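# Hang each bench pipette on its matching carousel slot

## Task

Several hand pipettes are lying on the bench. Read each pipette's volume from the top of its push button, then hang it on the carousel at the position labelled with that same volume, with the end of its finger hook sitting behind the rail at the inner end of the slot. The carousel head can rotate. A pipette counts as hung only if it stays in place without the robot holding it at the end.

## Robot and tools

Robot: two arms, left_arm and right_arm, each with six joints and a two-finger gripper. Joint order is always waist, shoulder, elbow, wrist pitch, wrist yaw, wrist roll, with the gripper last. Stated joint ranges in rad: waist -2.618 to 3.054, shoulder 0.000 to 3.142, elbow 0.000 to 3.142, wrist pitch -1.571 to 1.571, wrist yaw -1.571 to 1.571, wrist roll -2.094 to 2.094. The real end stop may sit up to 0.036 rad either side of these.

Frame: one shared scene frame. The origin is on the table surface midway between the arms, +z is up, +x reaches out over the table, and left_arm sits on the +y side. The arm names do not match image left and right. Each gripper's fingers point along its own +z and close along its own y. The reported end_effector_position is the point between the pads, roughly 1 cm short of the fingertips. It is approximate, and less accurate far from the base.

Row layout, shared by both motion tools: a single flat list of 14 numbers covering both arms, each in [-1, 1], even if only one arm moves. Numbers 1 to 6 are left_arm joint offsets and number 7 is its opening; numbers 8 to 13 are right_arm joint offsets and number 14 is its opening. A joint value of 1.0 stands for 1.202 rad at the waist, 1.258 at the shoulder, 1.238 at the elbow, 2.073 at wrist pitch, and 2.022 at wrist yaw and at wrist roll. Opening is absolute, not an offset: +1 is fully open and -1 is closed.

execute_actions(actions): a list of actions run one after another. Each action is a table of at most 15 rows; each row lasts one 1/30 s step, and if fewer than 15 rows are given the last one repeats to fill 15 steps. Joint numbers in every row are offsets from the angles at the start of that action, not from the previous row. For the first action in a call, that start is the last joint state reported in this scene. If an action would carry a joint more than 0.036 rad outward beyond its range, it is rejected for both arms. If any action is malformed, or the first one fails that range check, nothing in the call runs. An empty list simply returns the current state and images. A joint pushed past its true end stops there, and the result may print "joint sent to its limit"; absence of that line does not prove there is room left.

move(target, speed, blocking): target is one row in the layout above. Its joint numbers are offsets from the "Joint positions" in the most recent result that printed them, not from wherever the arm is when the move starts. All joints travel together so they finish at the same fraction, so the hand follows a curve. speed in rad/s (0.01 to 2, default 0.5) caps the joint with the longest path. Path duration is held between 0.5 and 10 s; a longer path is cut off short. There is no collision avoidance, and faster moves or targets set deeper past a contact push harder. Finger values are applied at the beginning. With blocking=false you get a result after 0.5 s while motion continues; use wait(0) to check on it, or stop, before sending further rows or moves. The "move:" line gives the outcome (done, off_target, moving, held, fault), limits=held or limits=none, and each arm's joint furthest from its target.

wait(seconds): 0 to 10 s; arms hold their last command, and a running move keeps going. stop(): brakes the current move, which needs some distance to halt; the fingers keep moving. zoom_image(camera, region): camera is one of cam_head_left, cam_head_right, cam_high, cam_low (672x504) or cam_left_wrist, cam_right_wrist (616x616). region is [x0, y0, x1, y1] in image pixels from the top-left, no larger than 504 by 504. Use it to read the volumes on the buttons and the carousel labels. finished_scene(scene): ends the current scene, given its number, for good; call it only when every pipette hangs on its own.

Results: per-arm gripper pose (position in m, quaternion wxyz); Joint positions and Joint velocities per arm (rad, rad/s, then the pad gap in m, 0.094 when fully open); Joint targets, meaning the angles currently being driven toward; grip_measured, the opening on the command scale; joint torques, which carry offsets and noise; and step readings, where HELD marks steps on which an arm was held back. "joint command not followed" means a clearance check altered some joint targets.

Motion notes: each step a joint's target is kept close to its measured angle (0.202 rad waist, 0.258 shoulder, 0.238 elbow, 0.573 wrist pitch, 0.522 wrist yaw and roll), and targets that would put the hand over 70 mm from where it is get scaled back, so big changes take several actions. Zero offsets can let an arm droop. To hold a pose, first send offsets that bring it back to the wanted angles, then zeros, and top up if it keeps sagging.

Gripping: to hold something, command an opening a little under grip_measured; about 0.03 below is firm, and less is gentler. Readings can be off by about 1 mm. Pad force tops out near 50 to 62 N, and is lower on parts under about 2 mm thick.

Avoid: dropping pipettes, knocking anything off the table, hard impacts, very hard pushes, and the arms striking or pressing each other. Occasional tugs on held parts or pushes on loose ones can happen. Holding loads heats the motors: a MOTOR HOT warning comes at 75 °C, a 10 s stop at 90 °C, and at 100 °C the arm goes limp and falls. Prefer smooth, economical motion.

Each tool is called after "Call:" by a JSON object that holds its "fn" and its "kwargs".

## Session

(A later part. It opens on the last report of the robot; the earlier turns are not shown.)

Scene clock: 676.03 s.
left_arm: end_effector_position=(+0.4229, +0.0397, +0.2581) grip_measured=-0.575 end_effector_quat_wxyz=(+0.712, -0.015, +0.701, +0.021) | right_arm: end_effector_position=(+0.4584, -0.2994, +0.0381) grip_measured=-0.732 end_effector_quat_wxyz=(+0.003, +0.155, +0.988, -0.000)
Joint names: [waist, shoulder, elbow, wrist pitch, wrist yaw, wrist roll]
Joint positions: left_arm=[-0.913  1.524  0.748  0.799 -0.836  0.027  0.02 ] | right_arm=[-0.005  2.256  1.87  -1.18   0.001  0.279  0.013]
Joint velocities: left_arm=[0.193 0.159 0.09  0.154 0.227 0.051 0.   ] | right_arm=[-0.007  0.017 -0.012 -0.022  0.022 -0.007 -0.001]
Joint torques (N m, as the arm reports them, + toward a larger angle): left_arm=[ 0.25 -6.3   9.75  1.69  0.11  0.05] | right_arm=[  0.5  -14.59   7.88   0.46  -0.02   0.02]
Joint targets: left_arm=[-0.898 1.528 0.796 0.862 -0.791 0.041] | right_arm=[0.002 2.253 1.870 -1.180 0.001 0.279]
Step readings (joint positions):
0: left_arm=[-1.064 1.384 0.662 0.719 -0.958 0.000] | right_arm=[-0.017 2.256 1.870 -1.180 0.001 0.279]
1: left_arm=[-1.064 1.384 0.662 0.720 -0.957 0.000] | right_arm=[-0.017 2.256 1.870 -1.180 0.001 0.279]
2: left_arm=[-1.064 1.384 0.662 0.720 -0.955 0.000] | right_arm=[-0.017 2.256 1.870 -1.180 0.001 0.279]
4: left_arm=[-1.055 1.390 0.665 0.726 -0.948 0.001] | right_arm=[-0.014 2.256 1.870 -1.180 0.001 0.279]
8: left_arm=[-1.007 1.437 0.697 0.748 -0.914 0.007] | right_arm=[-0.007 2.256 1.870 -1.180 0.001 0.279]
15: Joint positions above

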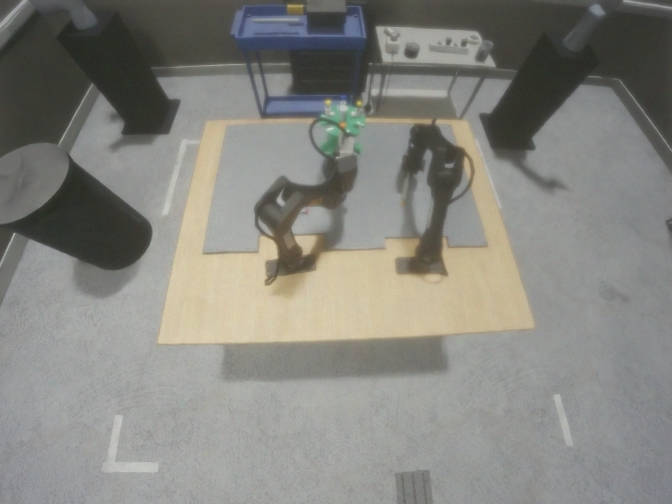

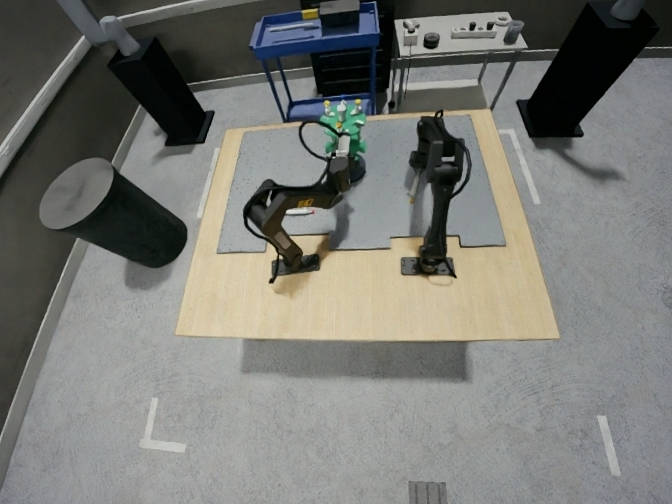

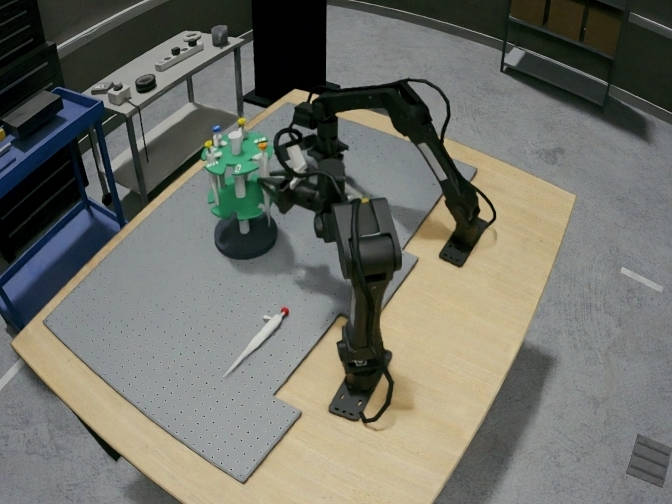

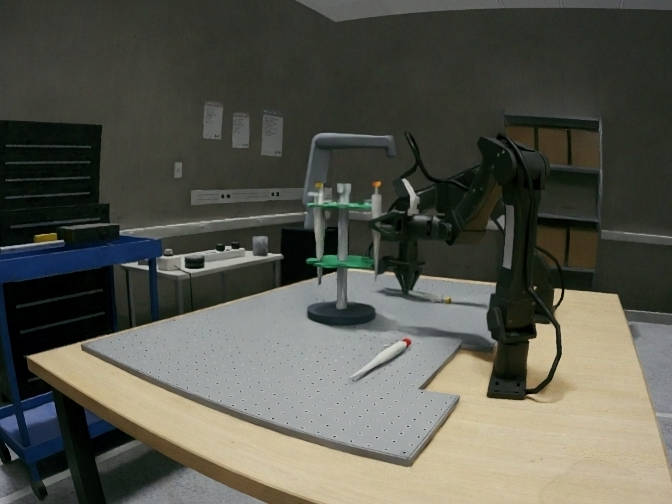

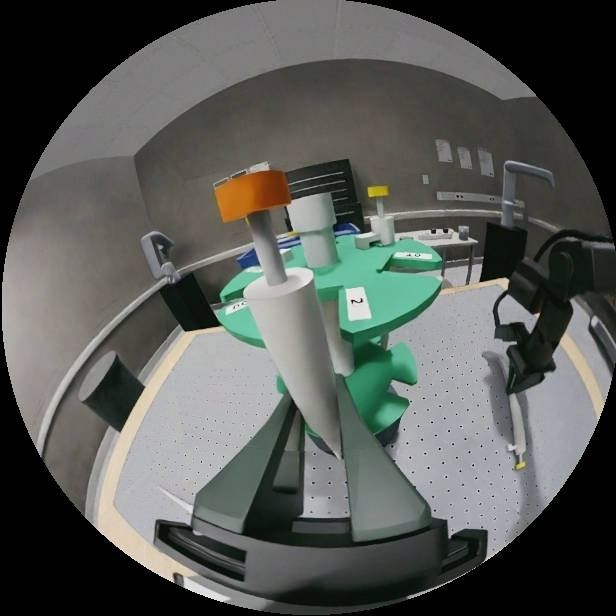

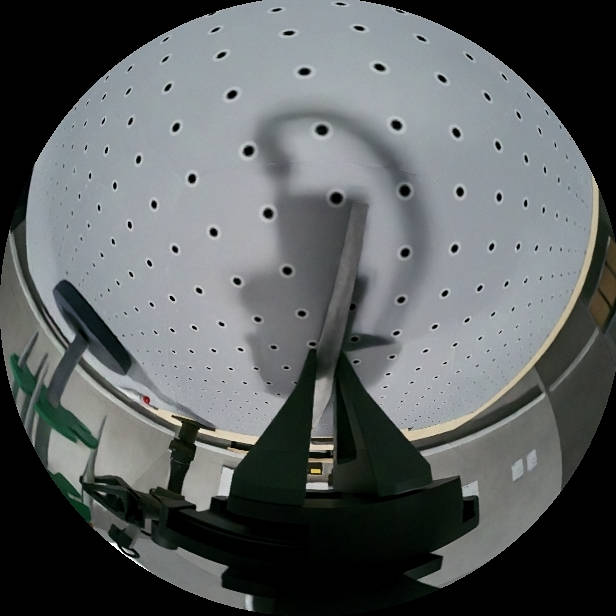

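Call:
{"fn": "execute_actions", "kwargs": {"actions": [[[0.0125,0.0032,0.0388,0.0304,0.0223,0.0069,-0.615,0,-0.016,0.004,-0.006,0,0,-0.78],[0.0125,0.0032,0.0388,0.0304,0.0223,0.0069,-0.615,0,-0.022,0.004,-0.010,0,0,-0.78],[0.0125,0.0032,0.0388,0.0304,0.0223,0.0069,-0.615,0,-0.028,0.004,-0.015,0,0,-0.78],[0.0125,0.0032,0.0388,0.0304,0.0223,0.0069,-0.615,0,-0.035,0.004,-0.021,0,0,-0.78],[0.0125,0.0032,0.0388,0.0304,0.0223,0.0069,-0.615,0,-0.044,0.004,-0.027,0,0,-0.78],[0.0125,0.0032,0.0388,0.0304,0.0223,0.0069,-0.615,0,-0.053,0.004,-0.033,0,0,-0.78],[0.0125,0.0032,0.0388,0.0304,0.0223,0.0069,-0.615,0,-0.063,0.004,-0.039,0,0,-0.78],[0.0125,0.0032,0.0388,0.0304,0.0223,0.0069,-0.615,0,-0.073,0.004,-0.044,0,0,-0.78],[0.0125,0.0032,0.0388,0.0304,0.0223,0.0069,-0.615,0,-0.083,0.004,-0.048,0,0,-0.78],[0.0125,0.0032,0.0388,0.0304,0.0223,0.0069,-0.615,0,-0.092,0.004,-0.050,0,0,-0.78],[0.0125,0.0032,0.0388,0.0304,0.0223,0.0069,-0.615,0,-0.100,0.004,-0.050,0,0,-0.78],[0.0125,0.0032,0.0388,0.0304,0.0223,0.0069,-0.615,0,-0.108,0.004,-0.050,0,0,-0.78],[0.0125,0.0032,0.0388,0.0304,0.0223,0.0069,-0.615,0,-0.113,0.004,-0.050,0,0,-0.78],[0.0125,0.0032,0.0388,0.0304,0.0223,0.0069,-0.615,0,-0.116,0.004,-0.050,0,0,-0.78],[0.0125,0.0032,0.0388,0.0304,0.0223,0.0069,-0.615,0,-0.118,0.004,-0.050,0,0,-0.78]]]}}

Call:
{"fn": "zoom_image", "kwargs": {"camera": "cam_low", "region": [295, 165, 435, 305]}}

Call:
{"fn": "zoom_image", "kwargs": {"camera": "cam_high", "region": [195, 105, 315, 225]}}

Call:
{"fn": "zoom_image", "kwargs": {"camera": "cam_left_wrist", "region": [200, 180, 440, 420]}}

Scene clock: 692.20 s.
left_arm: end_effector_position=(+0.4256, +0.0354, +0.2611) grip_measured=-0.575 end_effector_quat_wxyz=(+0.718, -0.006, +0.696, +0.010) | right_arm: end_effector_position=(+0.4448, -0.2989, +0.0857) grip_measured=-0.732 end_effector_quat_wxyz=(+0.020, +0.155, +0.988, +0.002)
Joint names: [waist, shoulder, elbow, wrist pitch, wrist yaw, wrist roll]
Joint positions: left_arm=[-0.905  1.531  0.751  0.824 -0.799  0.036  0.02 ] | right_arm=[-0.005  2.139  1.87  -1.261  0.001  0.279  0.013]
Joint velocities: left_arm=[-0.007  0.002 -0.007  0.007 -0.051  0.051 -0.001] | right_arm=[-0.002 -0.305 -0.027 -0.11   0.051 -0.11  -0.   ]
Joint torques (N m, as the arm reports them, + toward a larger angle): left_arm=[ 0.59 -6.15 10.    1.66  0.1   0.04] | right_arm=[ -0.09 -14.58   8.38   0.39  -0.02   0.02]
Joint targets: left_arm=[-0.898 1.528 0.796 0.862 -0.790 0.041] | right_arm=[-0.005 2.107 1.875 -1.283 0.001 0.279]
Step readings (joint positions):
0: left_arm=[-0.905 1.531 0.751 0.824 -0.799 0.036] | right_arm=[-0.005 2.256 1.870 -1.180 0.001 0.279]
1: left_arm=[-0.905 1.531 0.751 0.824 -0.799 0.036] | right_arm=[-0.005 2.256 1.870 -1.180 0.001 0.279]
2: left_arm=[-0.905 1.531 0.751 0.824 -0.799 0.036] | right_arm=[-0.005 2.256 1.870 -1.181 0.001 0.279]
4: left_arm=[-0.905 1.531 0.751 0.824 -0.799 0.036] | right_arm=[-0.005 2.255 1.870 -1.187 0.001 0.279]
8: left_arm=[-0.905 1.531 0.751 0.824 -0.799 0.036] | right_arm=[-0.005 2.234 1.870 -1.218 0.001 0.279]
15: Joint positions above

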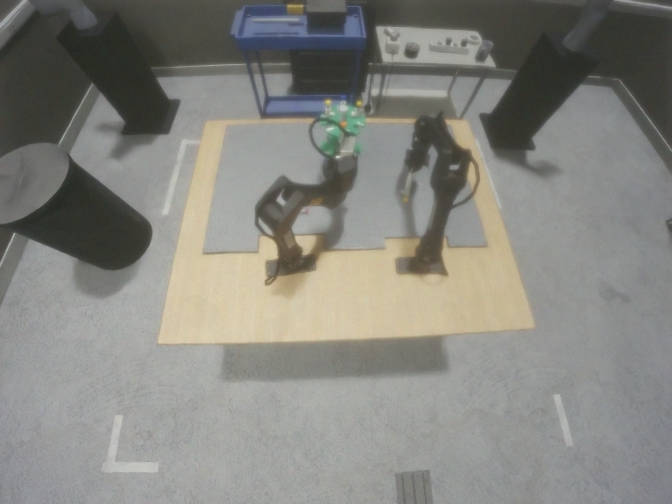

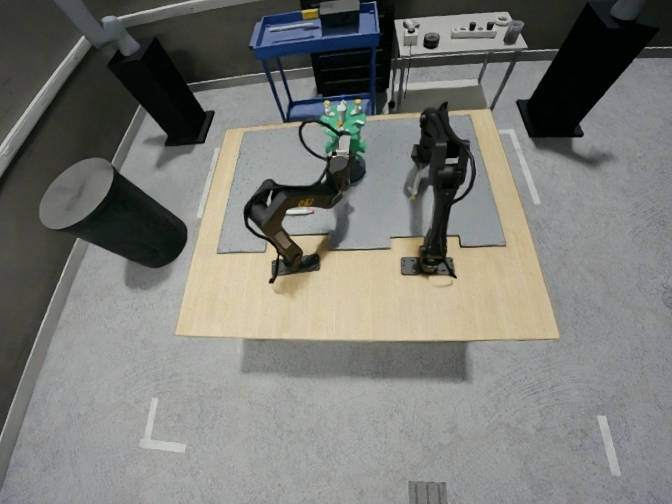

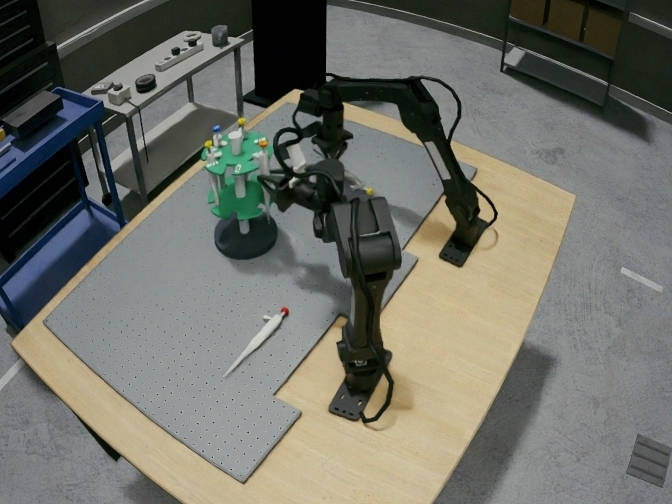

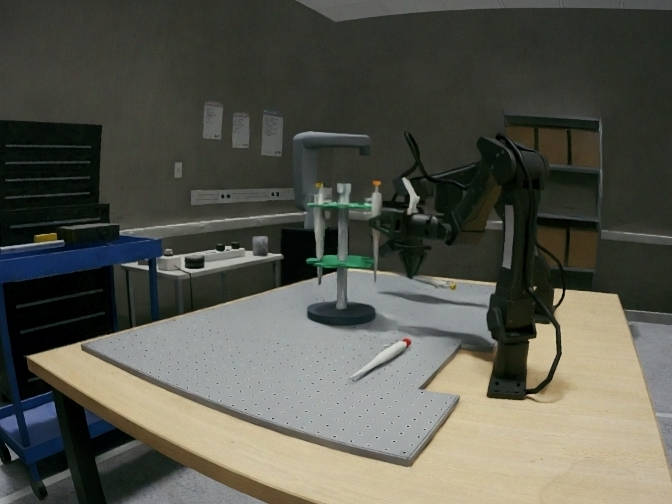

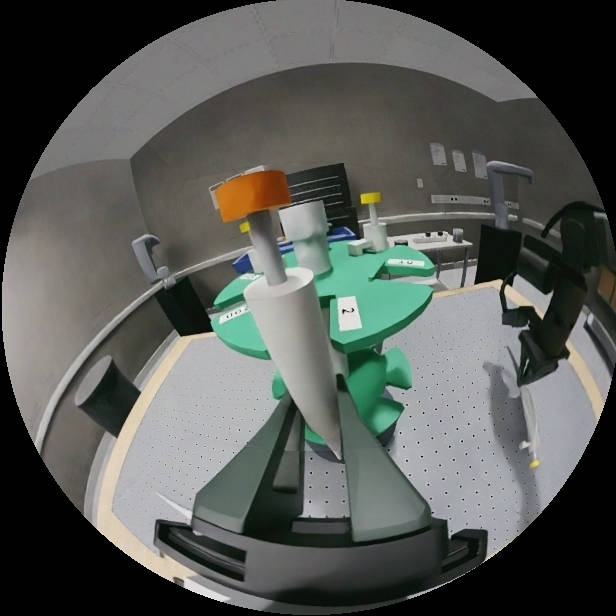

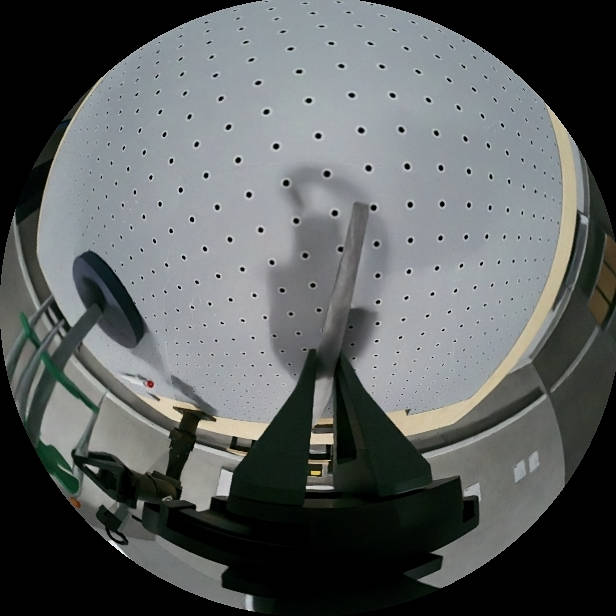

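Region (295, 165, 435, 305) of cam_low's 672x504 image, scaled by 3.600, with more detail than that image has.

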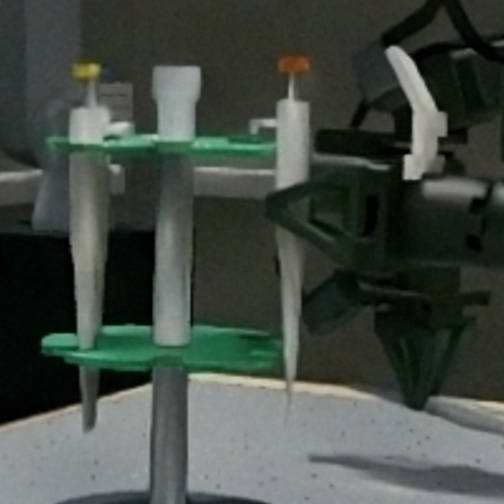

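Region (195, 105, 315, 225) of cam_high's 672x504 image, scaled by 4.200, with more detail than that image has.

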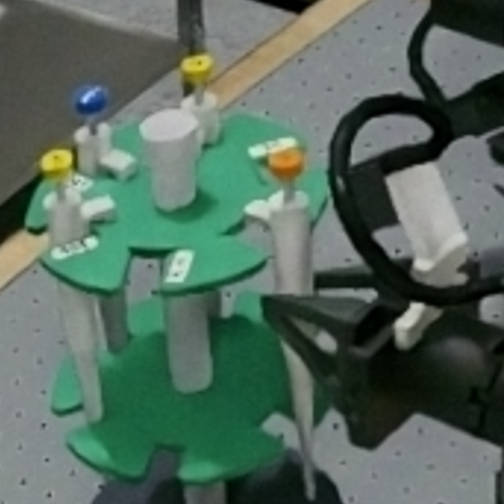

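Region (200, 180, 440, 420) of cam_left_wrist's 616x616 image, scaled by 2.100, with more detail than that image has.

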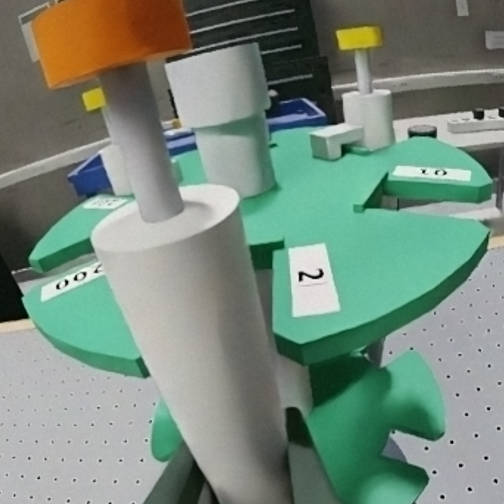

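Call:
{"fn": "execute_actions", "kwargs": {"actions": [[[0.0067,0,0.0372,0.0183,0.0084,0.0025,-0.615,0,-0.028,-0.004,-0.002,0,-0.003,-0.78],[0.0067,0,0.0398,0.0183,0.0110,0.0025,-0.615,0,-0.036,-0.014,0.005,0,-0.011,-0.78],[0.0075,0.0008,0.0437,0.0183,0.0140,0.0025,-0.615,0,-0.047,-0.028,0.014,0,-0.023,-0.78],[0.0098,0.0031,0.0487,0.0183,0.0172,0.0025,-0.615,0,-0.064,-0.050,0.028,0,-0.040,-0.78],[0.0132,0.0064,0.0544,0.0183,0.0205,0.0025,-0.615,0,-0.083,-0.074,0.043,0,-0.060,-0.78],[0.0176,0.0108,0.0606,0.0183,0.0237,0.0025,-0.615,0,-0.103,-0.099,0.060,0,-0.080,-0.78],[0.0226,0.0157,0.0668,0.0183,0.0267,0.0025,-0.615,0,-0.125,-0.127,0.078,0,-0.103,-0.78],[0.0281,0.0211,0.0730,0.0183,0.0293,0.0025,-0.615,0,-0.148,-0.156,0.096,0,-0.126,-0.78],[0.0336,0.0266,0.0787,0.0183,0.0314,0.0025,-0.615,0,-0.170,-0.184,0.114,0,-0.149,-0.78],[0.0391,0.0320,0.0837,0.0183,0.0327,0.0025,-0.615,0,-0.190,-0.209,0.131,0,-0.169,-0.78],[0.0441,0.0369,0.0876,0.0183,0.0332,0.0025,-0.615,0,-0.209,-0.233,0.146,0,-0.189,-0.78],[0.0485,0.0413,0.0902,0.0183,0.0332,0.0025,-0.615,0,-0.226,-0.255,0.160,0,-0.206,-0.78],[0.0519,0.0446,0.0911,0.0183,0.0332,0.0025,-0.615,0,-0.237,-0.269,0.169,0,-0.218,-0.78],[0.0542,0.0469,0.0911,0.0183,0.0332,0.0025,-0.615,0,-0.245,-0.279,0.176,0,-0.226,-0.78],[0.0550,0.0477,0.0911,0.0183,0.0332,0.0025,-0.615,0,-0.248,-0.283,0.178,0,-0.229,-0.78]]]}}

Call:
{"fn": "wait", "kwargs": {"seconds": 0.3}}

Call:
{"fn": "zoom_image", "kwargs": {"camera": "cam_low", "region": [300, 170, 400, 240]}}

Call:
{"fn": "zoom_image", "kwargs": {"camera": "cam_high", "region": [195, 105, 315, 225]}}

Scene clock: 766.23 s.
left_arm: end_effector_position=(+0.4483, +0.0349, +0.2694) grip_measured=-0.575 end_effector_quat_wxyz=(+0.724, -0.009, +0.690, +0.004) | right_arm: end_effector_position=(+0.4312, -0.2985, +0.1103) grip_measured=-0.732 end_effector_quat_wxyz=(+0.125, -0.018, +0.992, -0.007)
Joint names: [waist, shoulder, elbow, wrist pitch, wrist yaw, wrist roll]
Joint positions: left_arm=[-0.853  1.587  0.823  0.829 -0.743  0.036  0.02 ] | right_arm=[-0.005  1.869  1.549 -0.999  0.001 -0.07   0.013]
Joint velocities: left_arm=[ 0.105  0.11   0.002  0.007  0.051 -0.022 -0.   ] | right_arm=[ 0.002 -0.442 -0.325  0.549 -0.051 -0.769 -0.001]
Joint torques (N m, as the arm reports them, + toward a larger angle): left_arm=[ 0.75 -6.61  9.76  1.64  0.05  0.04] | right_arm=[ -0.04 -12.62   7.63   1.33  -0.02  -0.04]
Joint targets: left_arm=[-0.839 1.592 0.864 0.862 -0.732 0.041] | right_arm=[-0.005 1.827 1.520 -0.892 0.001 -0.184]
Step readings (joint positions):
0: left_arm=[-0.905 1.531 0.751 0.824 -0.799 0.036] | right_arm=[-0.005 2.123 1.870 -1.272 0.001 0.279]
1: left_arm=[-0.905 1.531 0.751 0.824 -0.798 0.036] | right_arm=[-0.005 2.123 1.870 -1.272 0.001 0.279]
2: left_arm=[-0.905 1.531 0.751 0.824 -0.796 0.036] | right_arm=[-0.005 2.123 1.870 -1.272 0.001 0.277]
4: left_arm=[-0.905 1.532 0.753 0.824 -0.790 0.036] | right_arm=[-0.005 2.115 1.853 -1.252 0.001 0.260]
8: left_arm=[-0.893 1.547 0.783 0.824 -0.773 0.036] | right_arm=[-0.005 2.044 1.740 -1.172 0.001 0.165]
15: Joint positions above

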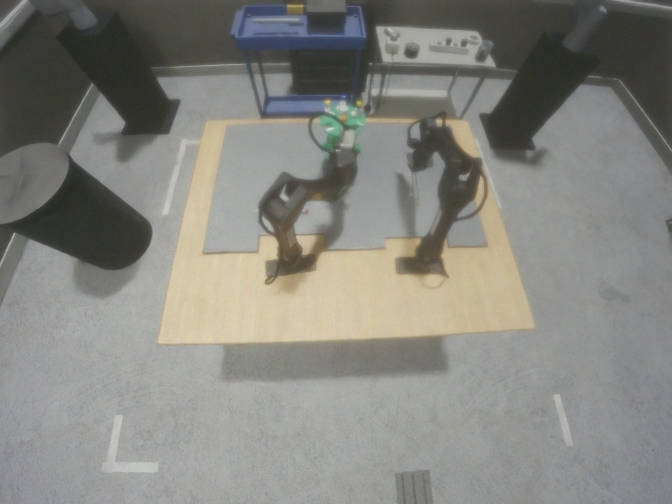

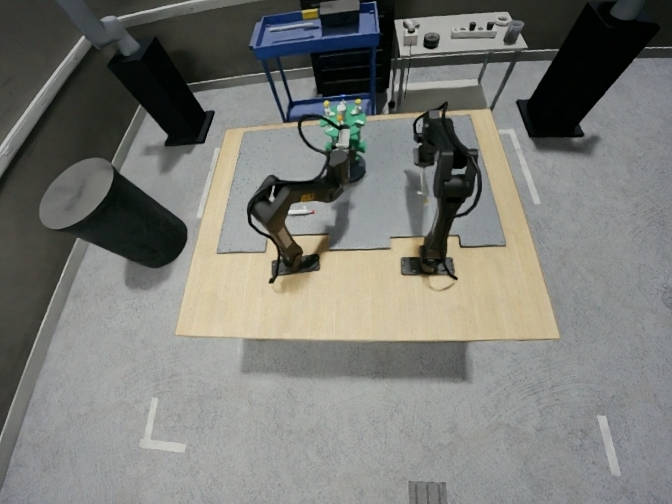

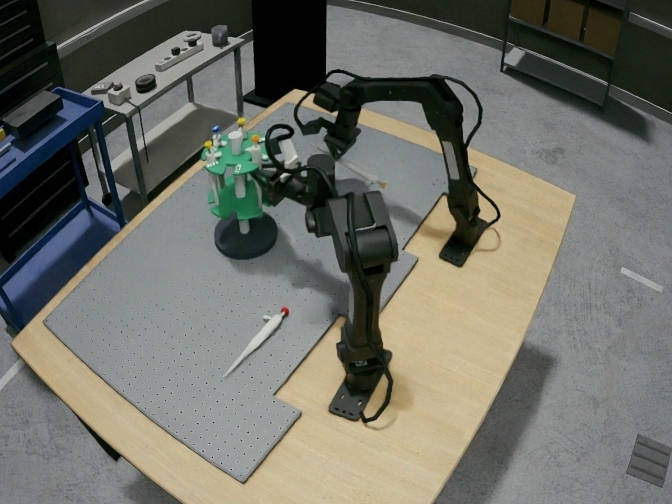

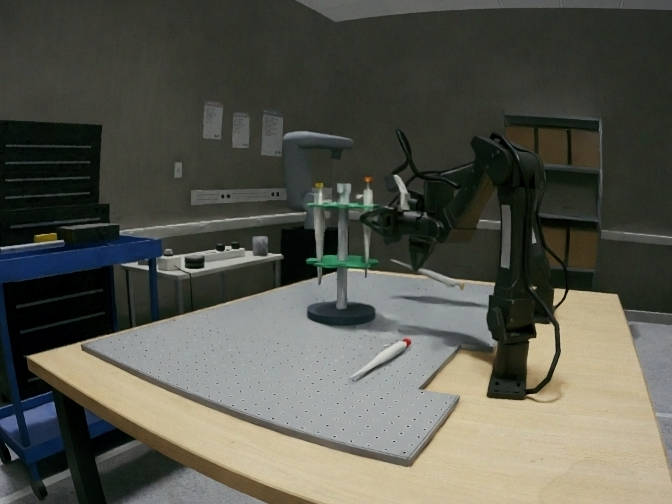

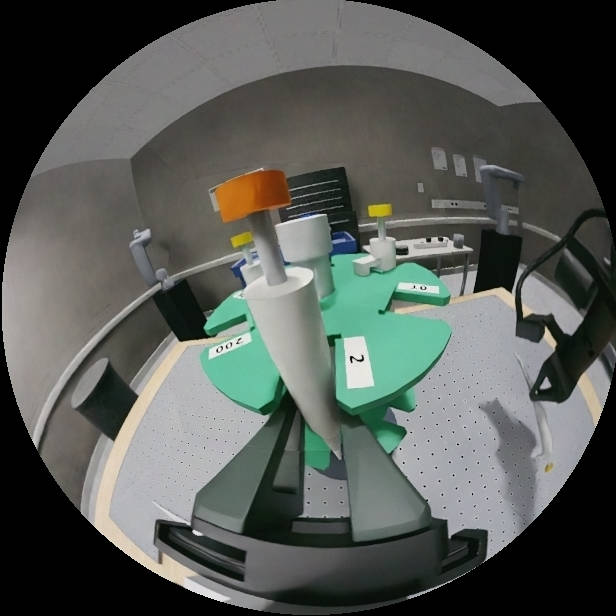

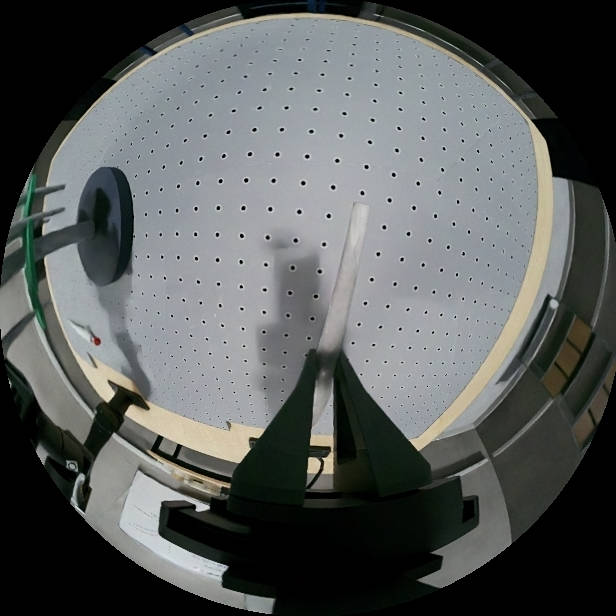

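Scene clock: 766.53 s.
left_arm: end_effector_position=(+0.4503, +0.0354, +0.2657) grip_measured=-0.575 end_effector_quat_wxyz=(+0.721, -0.008, +0.692, +0.007) | right_arm: end_effector_position=(+0.4480, -0.2990, +0.1205) grip_measured=-0.732 end_effector_quat_wxyz=(+0.170, -0.064, +0.983, -0.017)
Joint names: [waist, shoulder, elbow, wrist pitch, wrist yaw, wrist roll]
Joint positions: left_arm=[-0.849  1.596  0.823  0.829 -0.741  0.036  0.02 ] | right_arm=[-0.005  1.849  1.537 -0.916  0.001 -0.164  0.013]
Joint velocities: left_arm=[-0.007  0.002 -0.002 -0.037 -0.051 -0.007  0.   ] | right_arm=[-0.002  0.002  0.002  0.037 -0.022 -0.168  0.001]
Joint torques (N m, as the arm reports them, + toward a larger angle): left_arm=[ 0.86 -6.75  9.79  1.63  0.11  0.04] | right_arm=[ -0.09 -13.14   7.16   1.36   0.    -0.05]
Joint targets: left_arm=[-0.839 1.592 0.864 0.862 -0.732 0.041] | right_arm=[-0.005 1.827 1.520 -0.892 0.001 -0.184]
wait: 0.30 s; no rest

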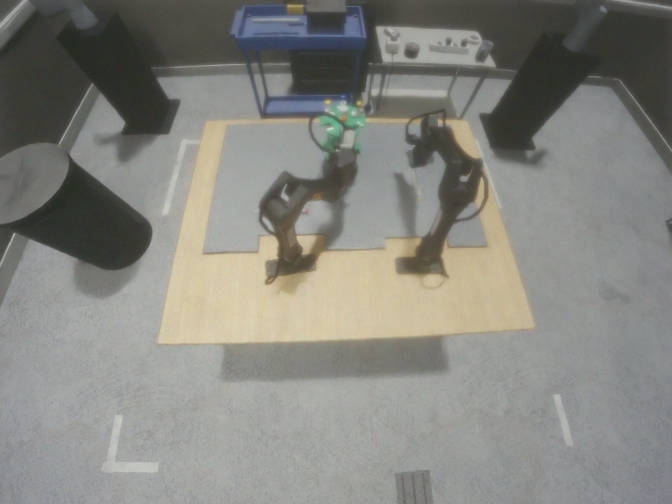

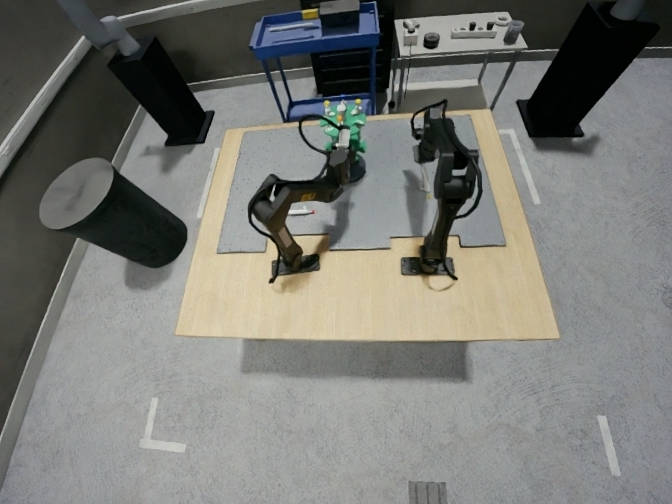

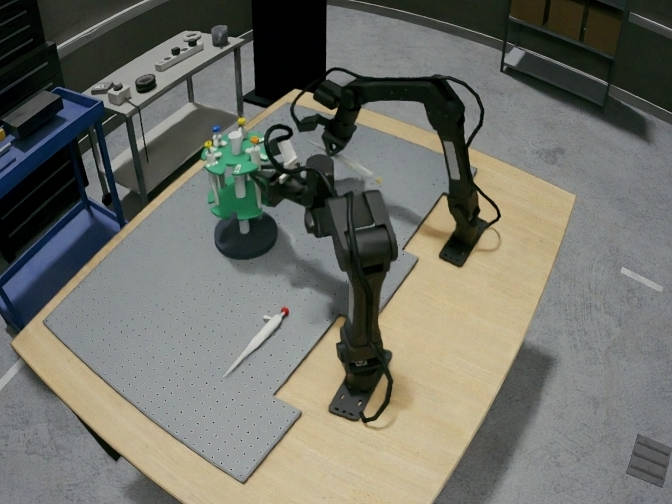

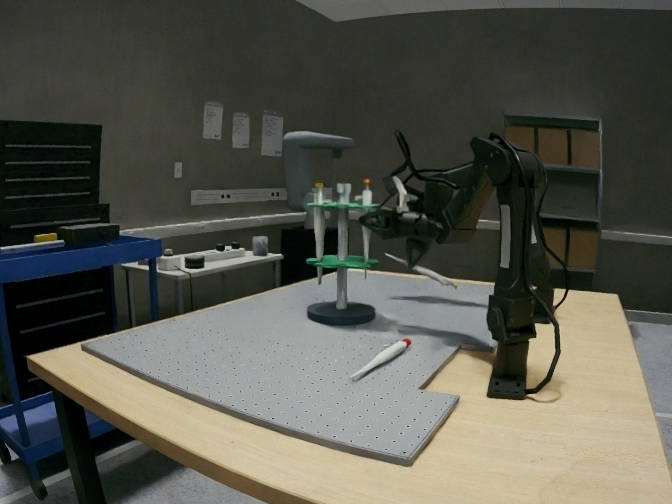

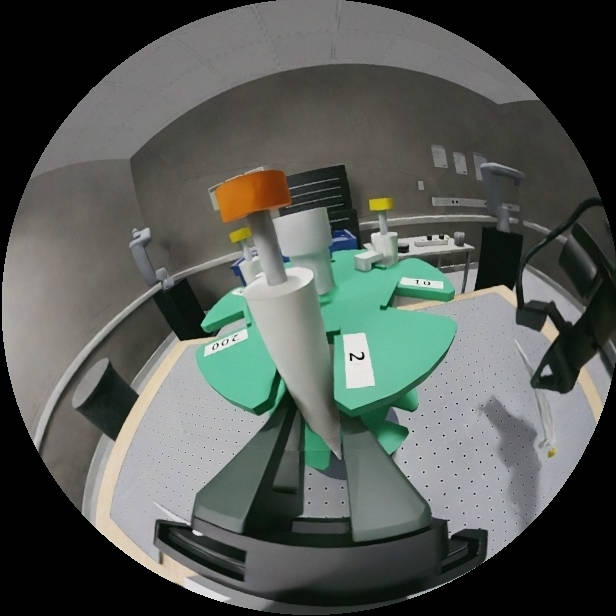

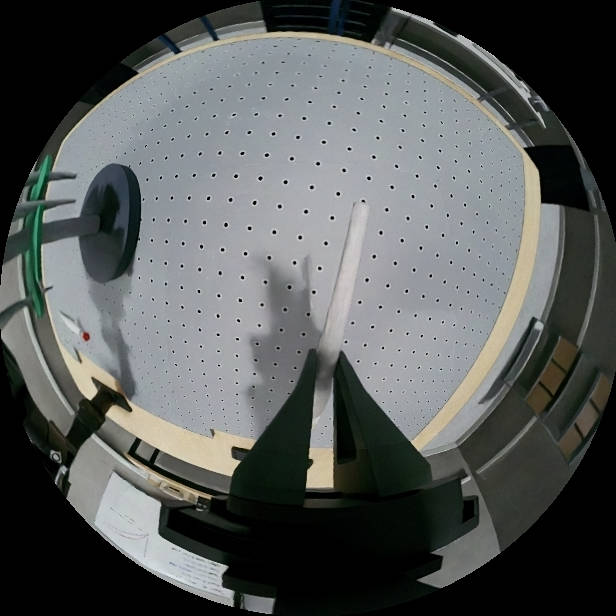

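Region (300, 170, 400, 240) of cam_low's 672x504 image, scaled by 5.040, with more detail than that image has; it fills the top 353 rows of this view, and the rest is white.

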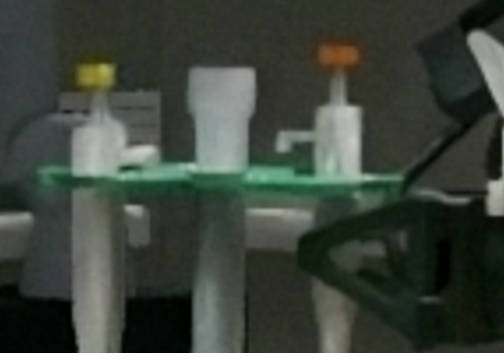

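Region (195, 105, 315, 225) of cam_high's 672x504 image, scaled by 4.200, with more detail than that image has.

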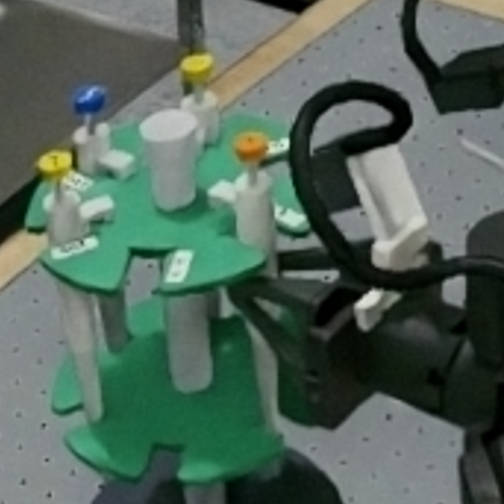

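Call:
{"fn": "execute_actions", "kwargs": {"actions": []}}

Scene clock: 794.77 s.
left_arm: end_effector_position=(+0.4503, +0.0354, +0.2657) grip_measured=-0.575 end_effector_quat_wxyz=(+0.721, -0.008, +0.692, +0.007) | right_arm: end_effector_position=(+0.4502, -0.2991, +0.1213) grip_measured=-0.732 end_effector_quat_wxyz=(+0.174, -0.071, +0.982, -0.019)
Joint names: [waist, shoulder, elbow, wrist pitch, wrist yaw, wrist roll]
Joint positions: left_arm=[-0.849  1.596  0.823  0.829 -0.741  0.036  0.02 ] | right_arm=[-0.005  1.849  1.537 -0.907  0.001 -0.178  0.013]
Joint velocities: left_arm=[ 0.002  0.007  0.002  0.022 -0.066 -0.051  0.001] | right_arm=[-0.007 -0.007  0.017 -0.007 -0.066 -0.022 -0.   ]
Joint torques (N m, as the arm reports them, + toward a larger angle): left_arm=[ 0.86 -6.78  9.75  1.64  0.11  0.04] | right_arm=[ -0.04 -13.08   7.06   1.41  -0.04  -0.06]
Joint targets: left_arm=[-0.839 1.592 0.864 0.862 -0.732 0.041] | right_arm=[-0.005 1.827 1.520 -0.892 0.001 -0.184]

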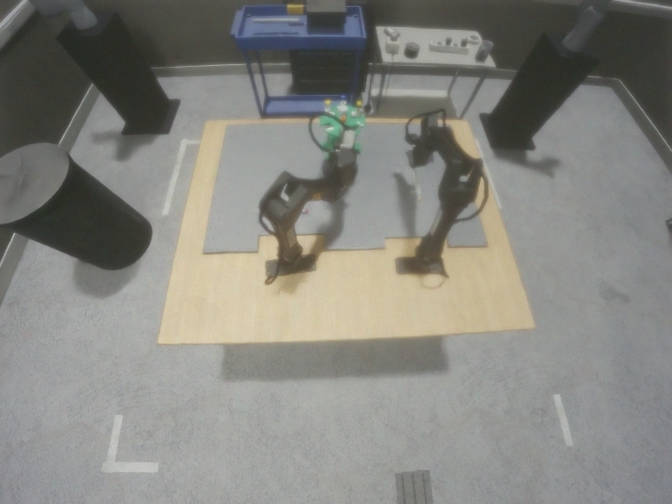

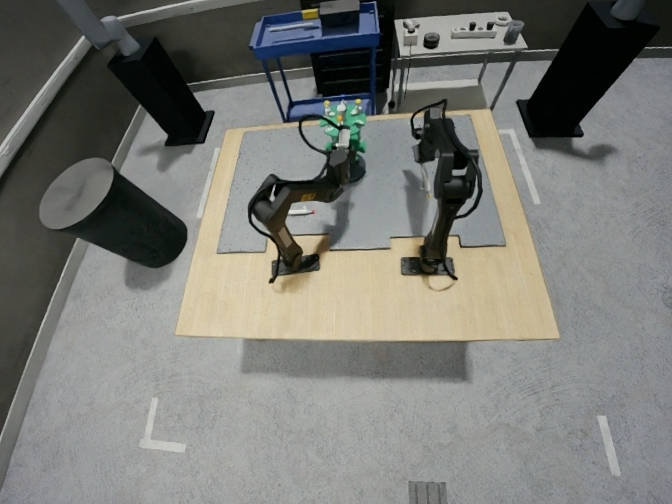

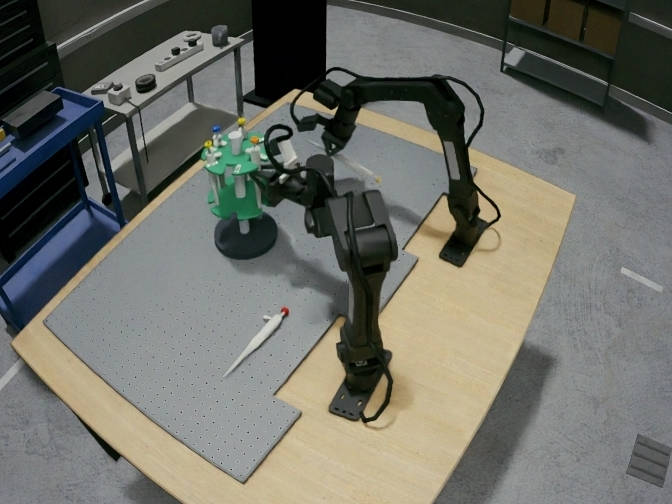

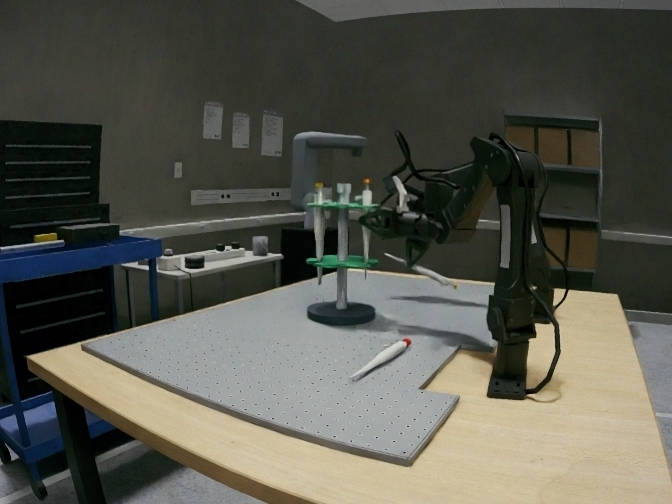

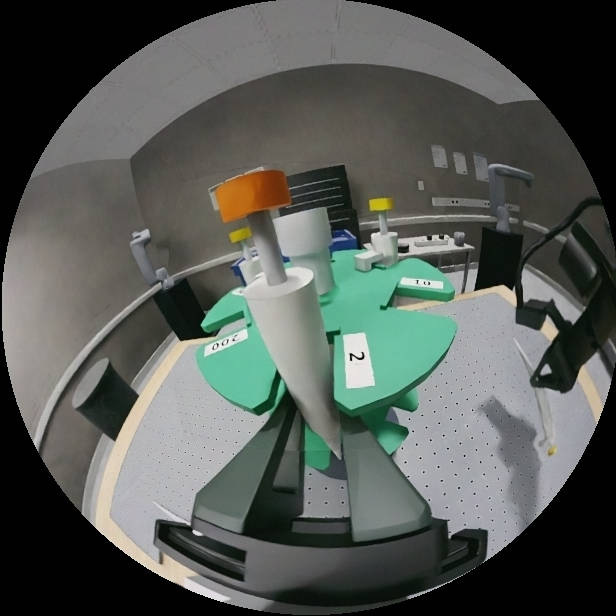

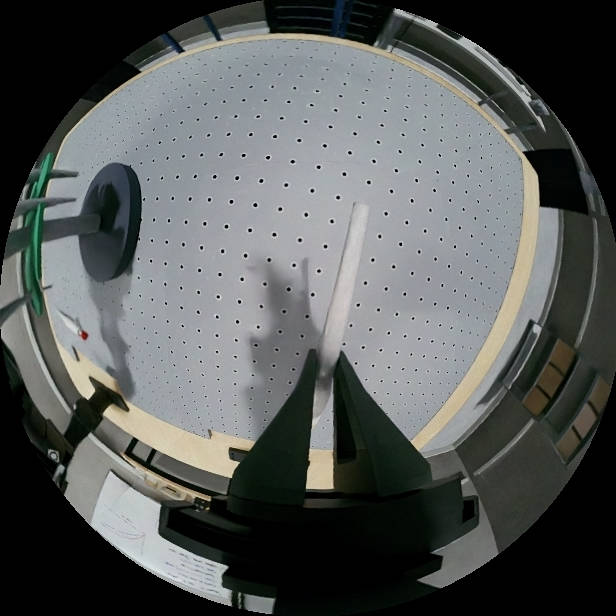

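Call:
{"fn": "zoom_image", "kwargs": {"camera": "cam_high", "region": [195, 105, 315, 225]}}

Call:
{"fn": "zoom_image", "kwargs": {"camera": "cam_low", "region": [295, 165, 435, 305]}}

Region (195, 105, 315, 225) of cam_high's 672x504 image, scaled by 4.200, with more detail than that image has.

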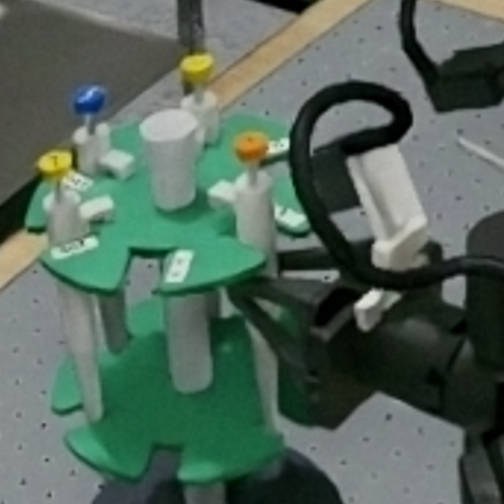

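Region (295, 165, 435, 305) of cam_low's 672x504 image, scaled by 3.600, with more detail than that image has.

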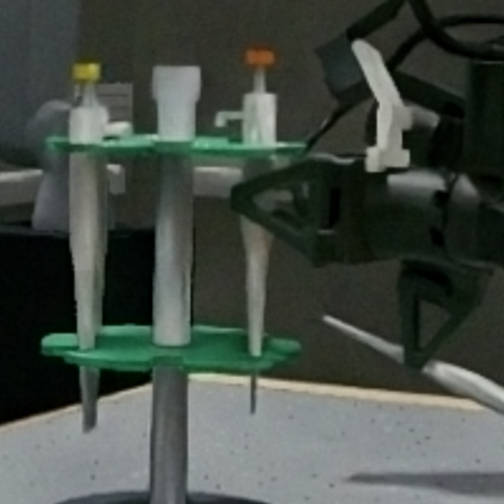

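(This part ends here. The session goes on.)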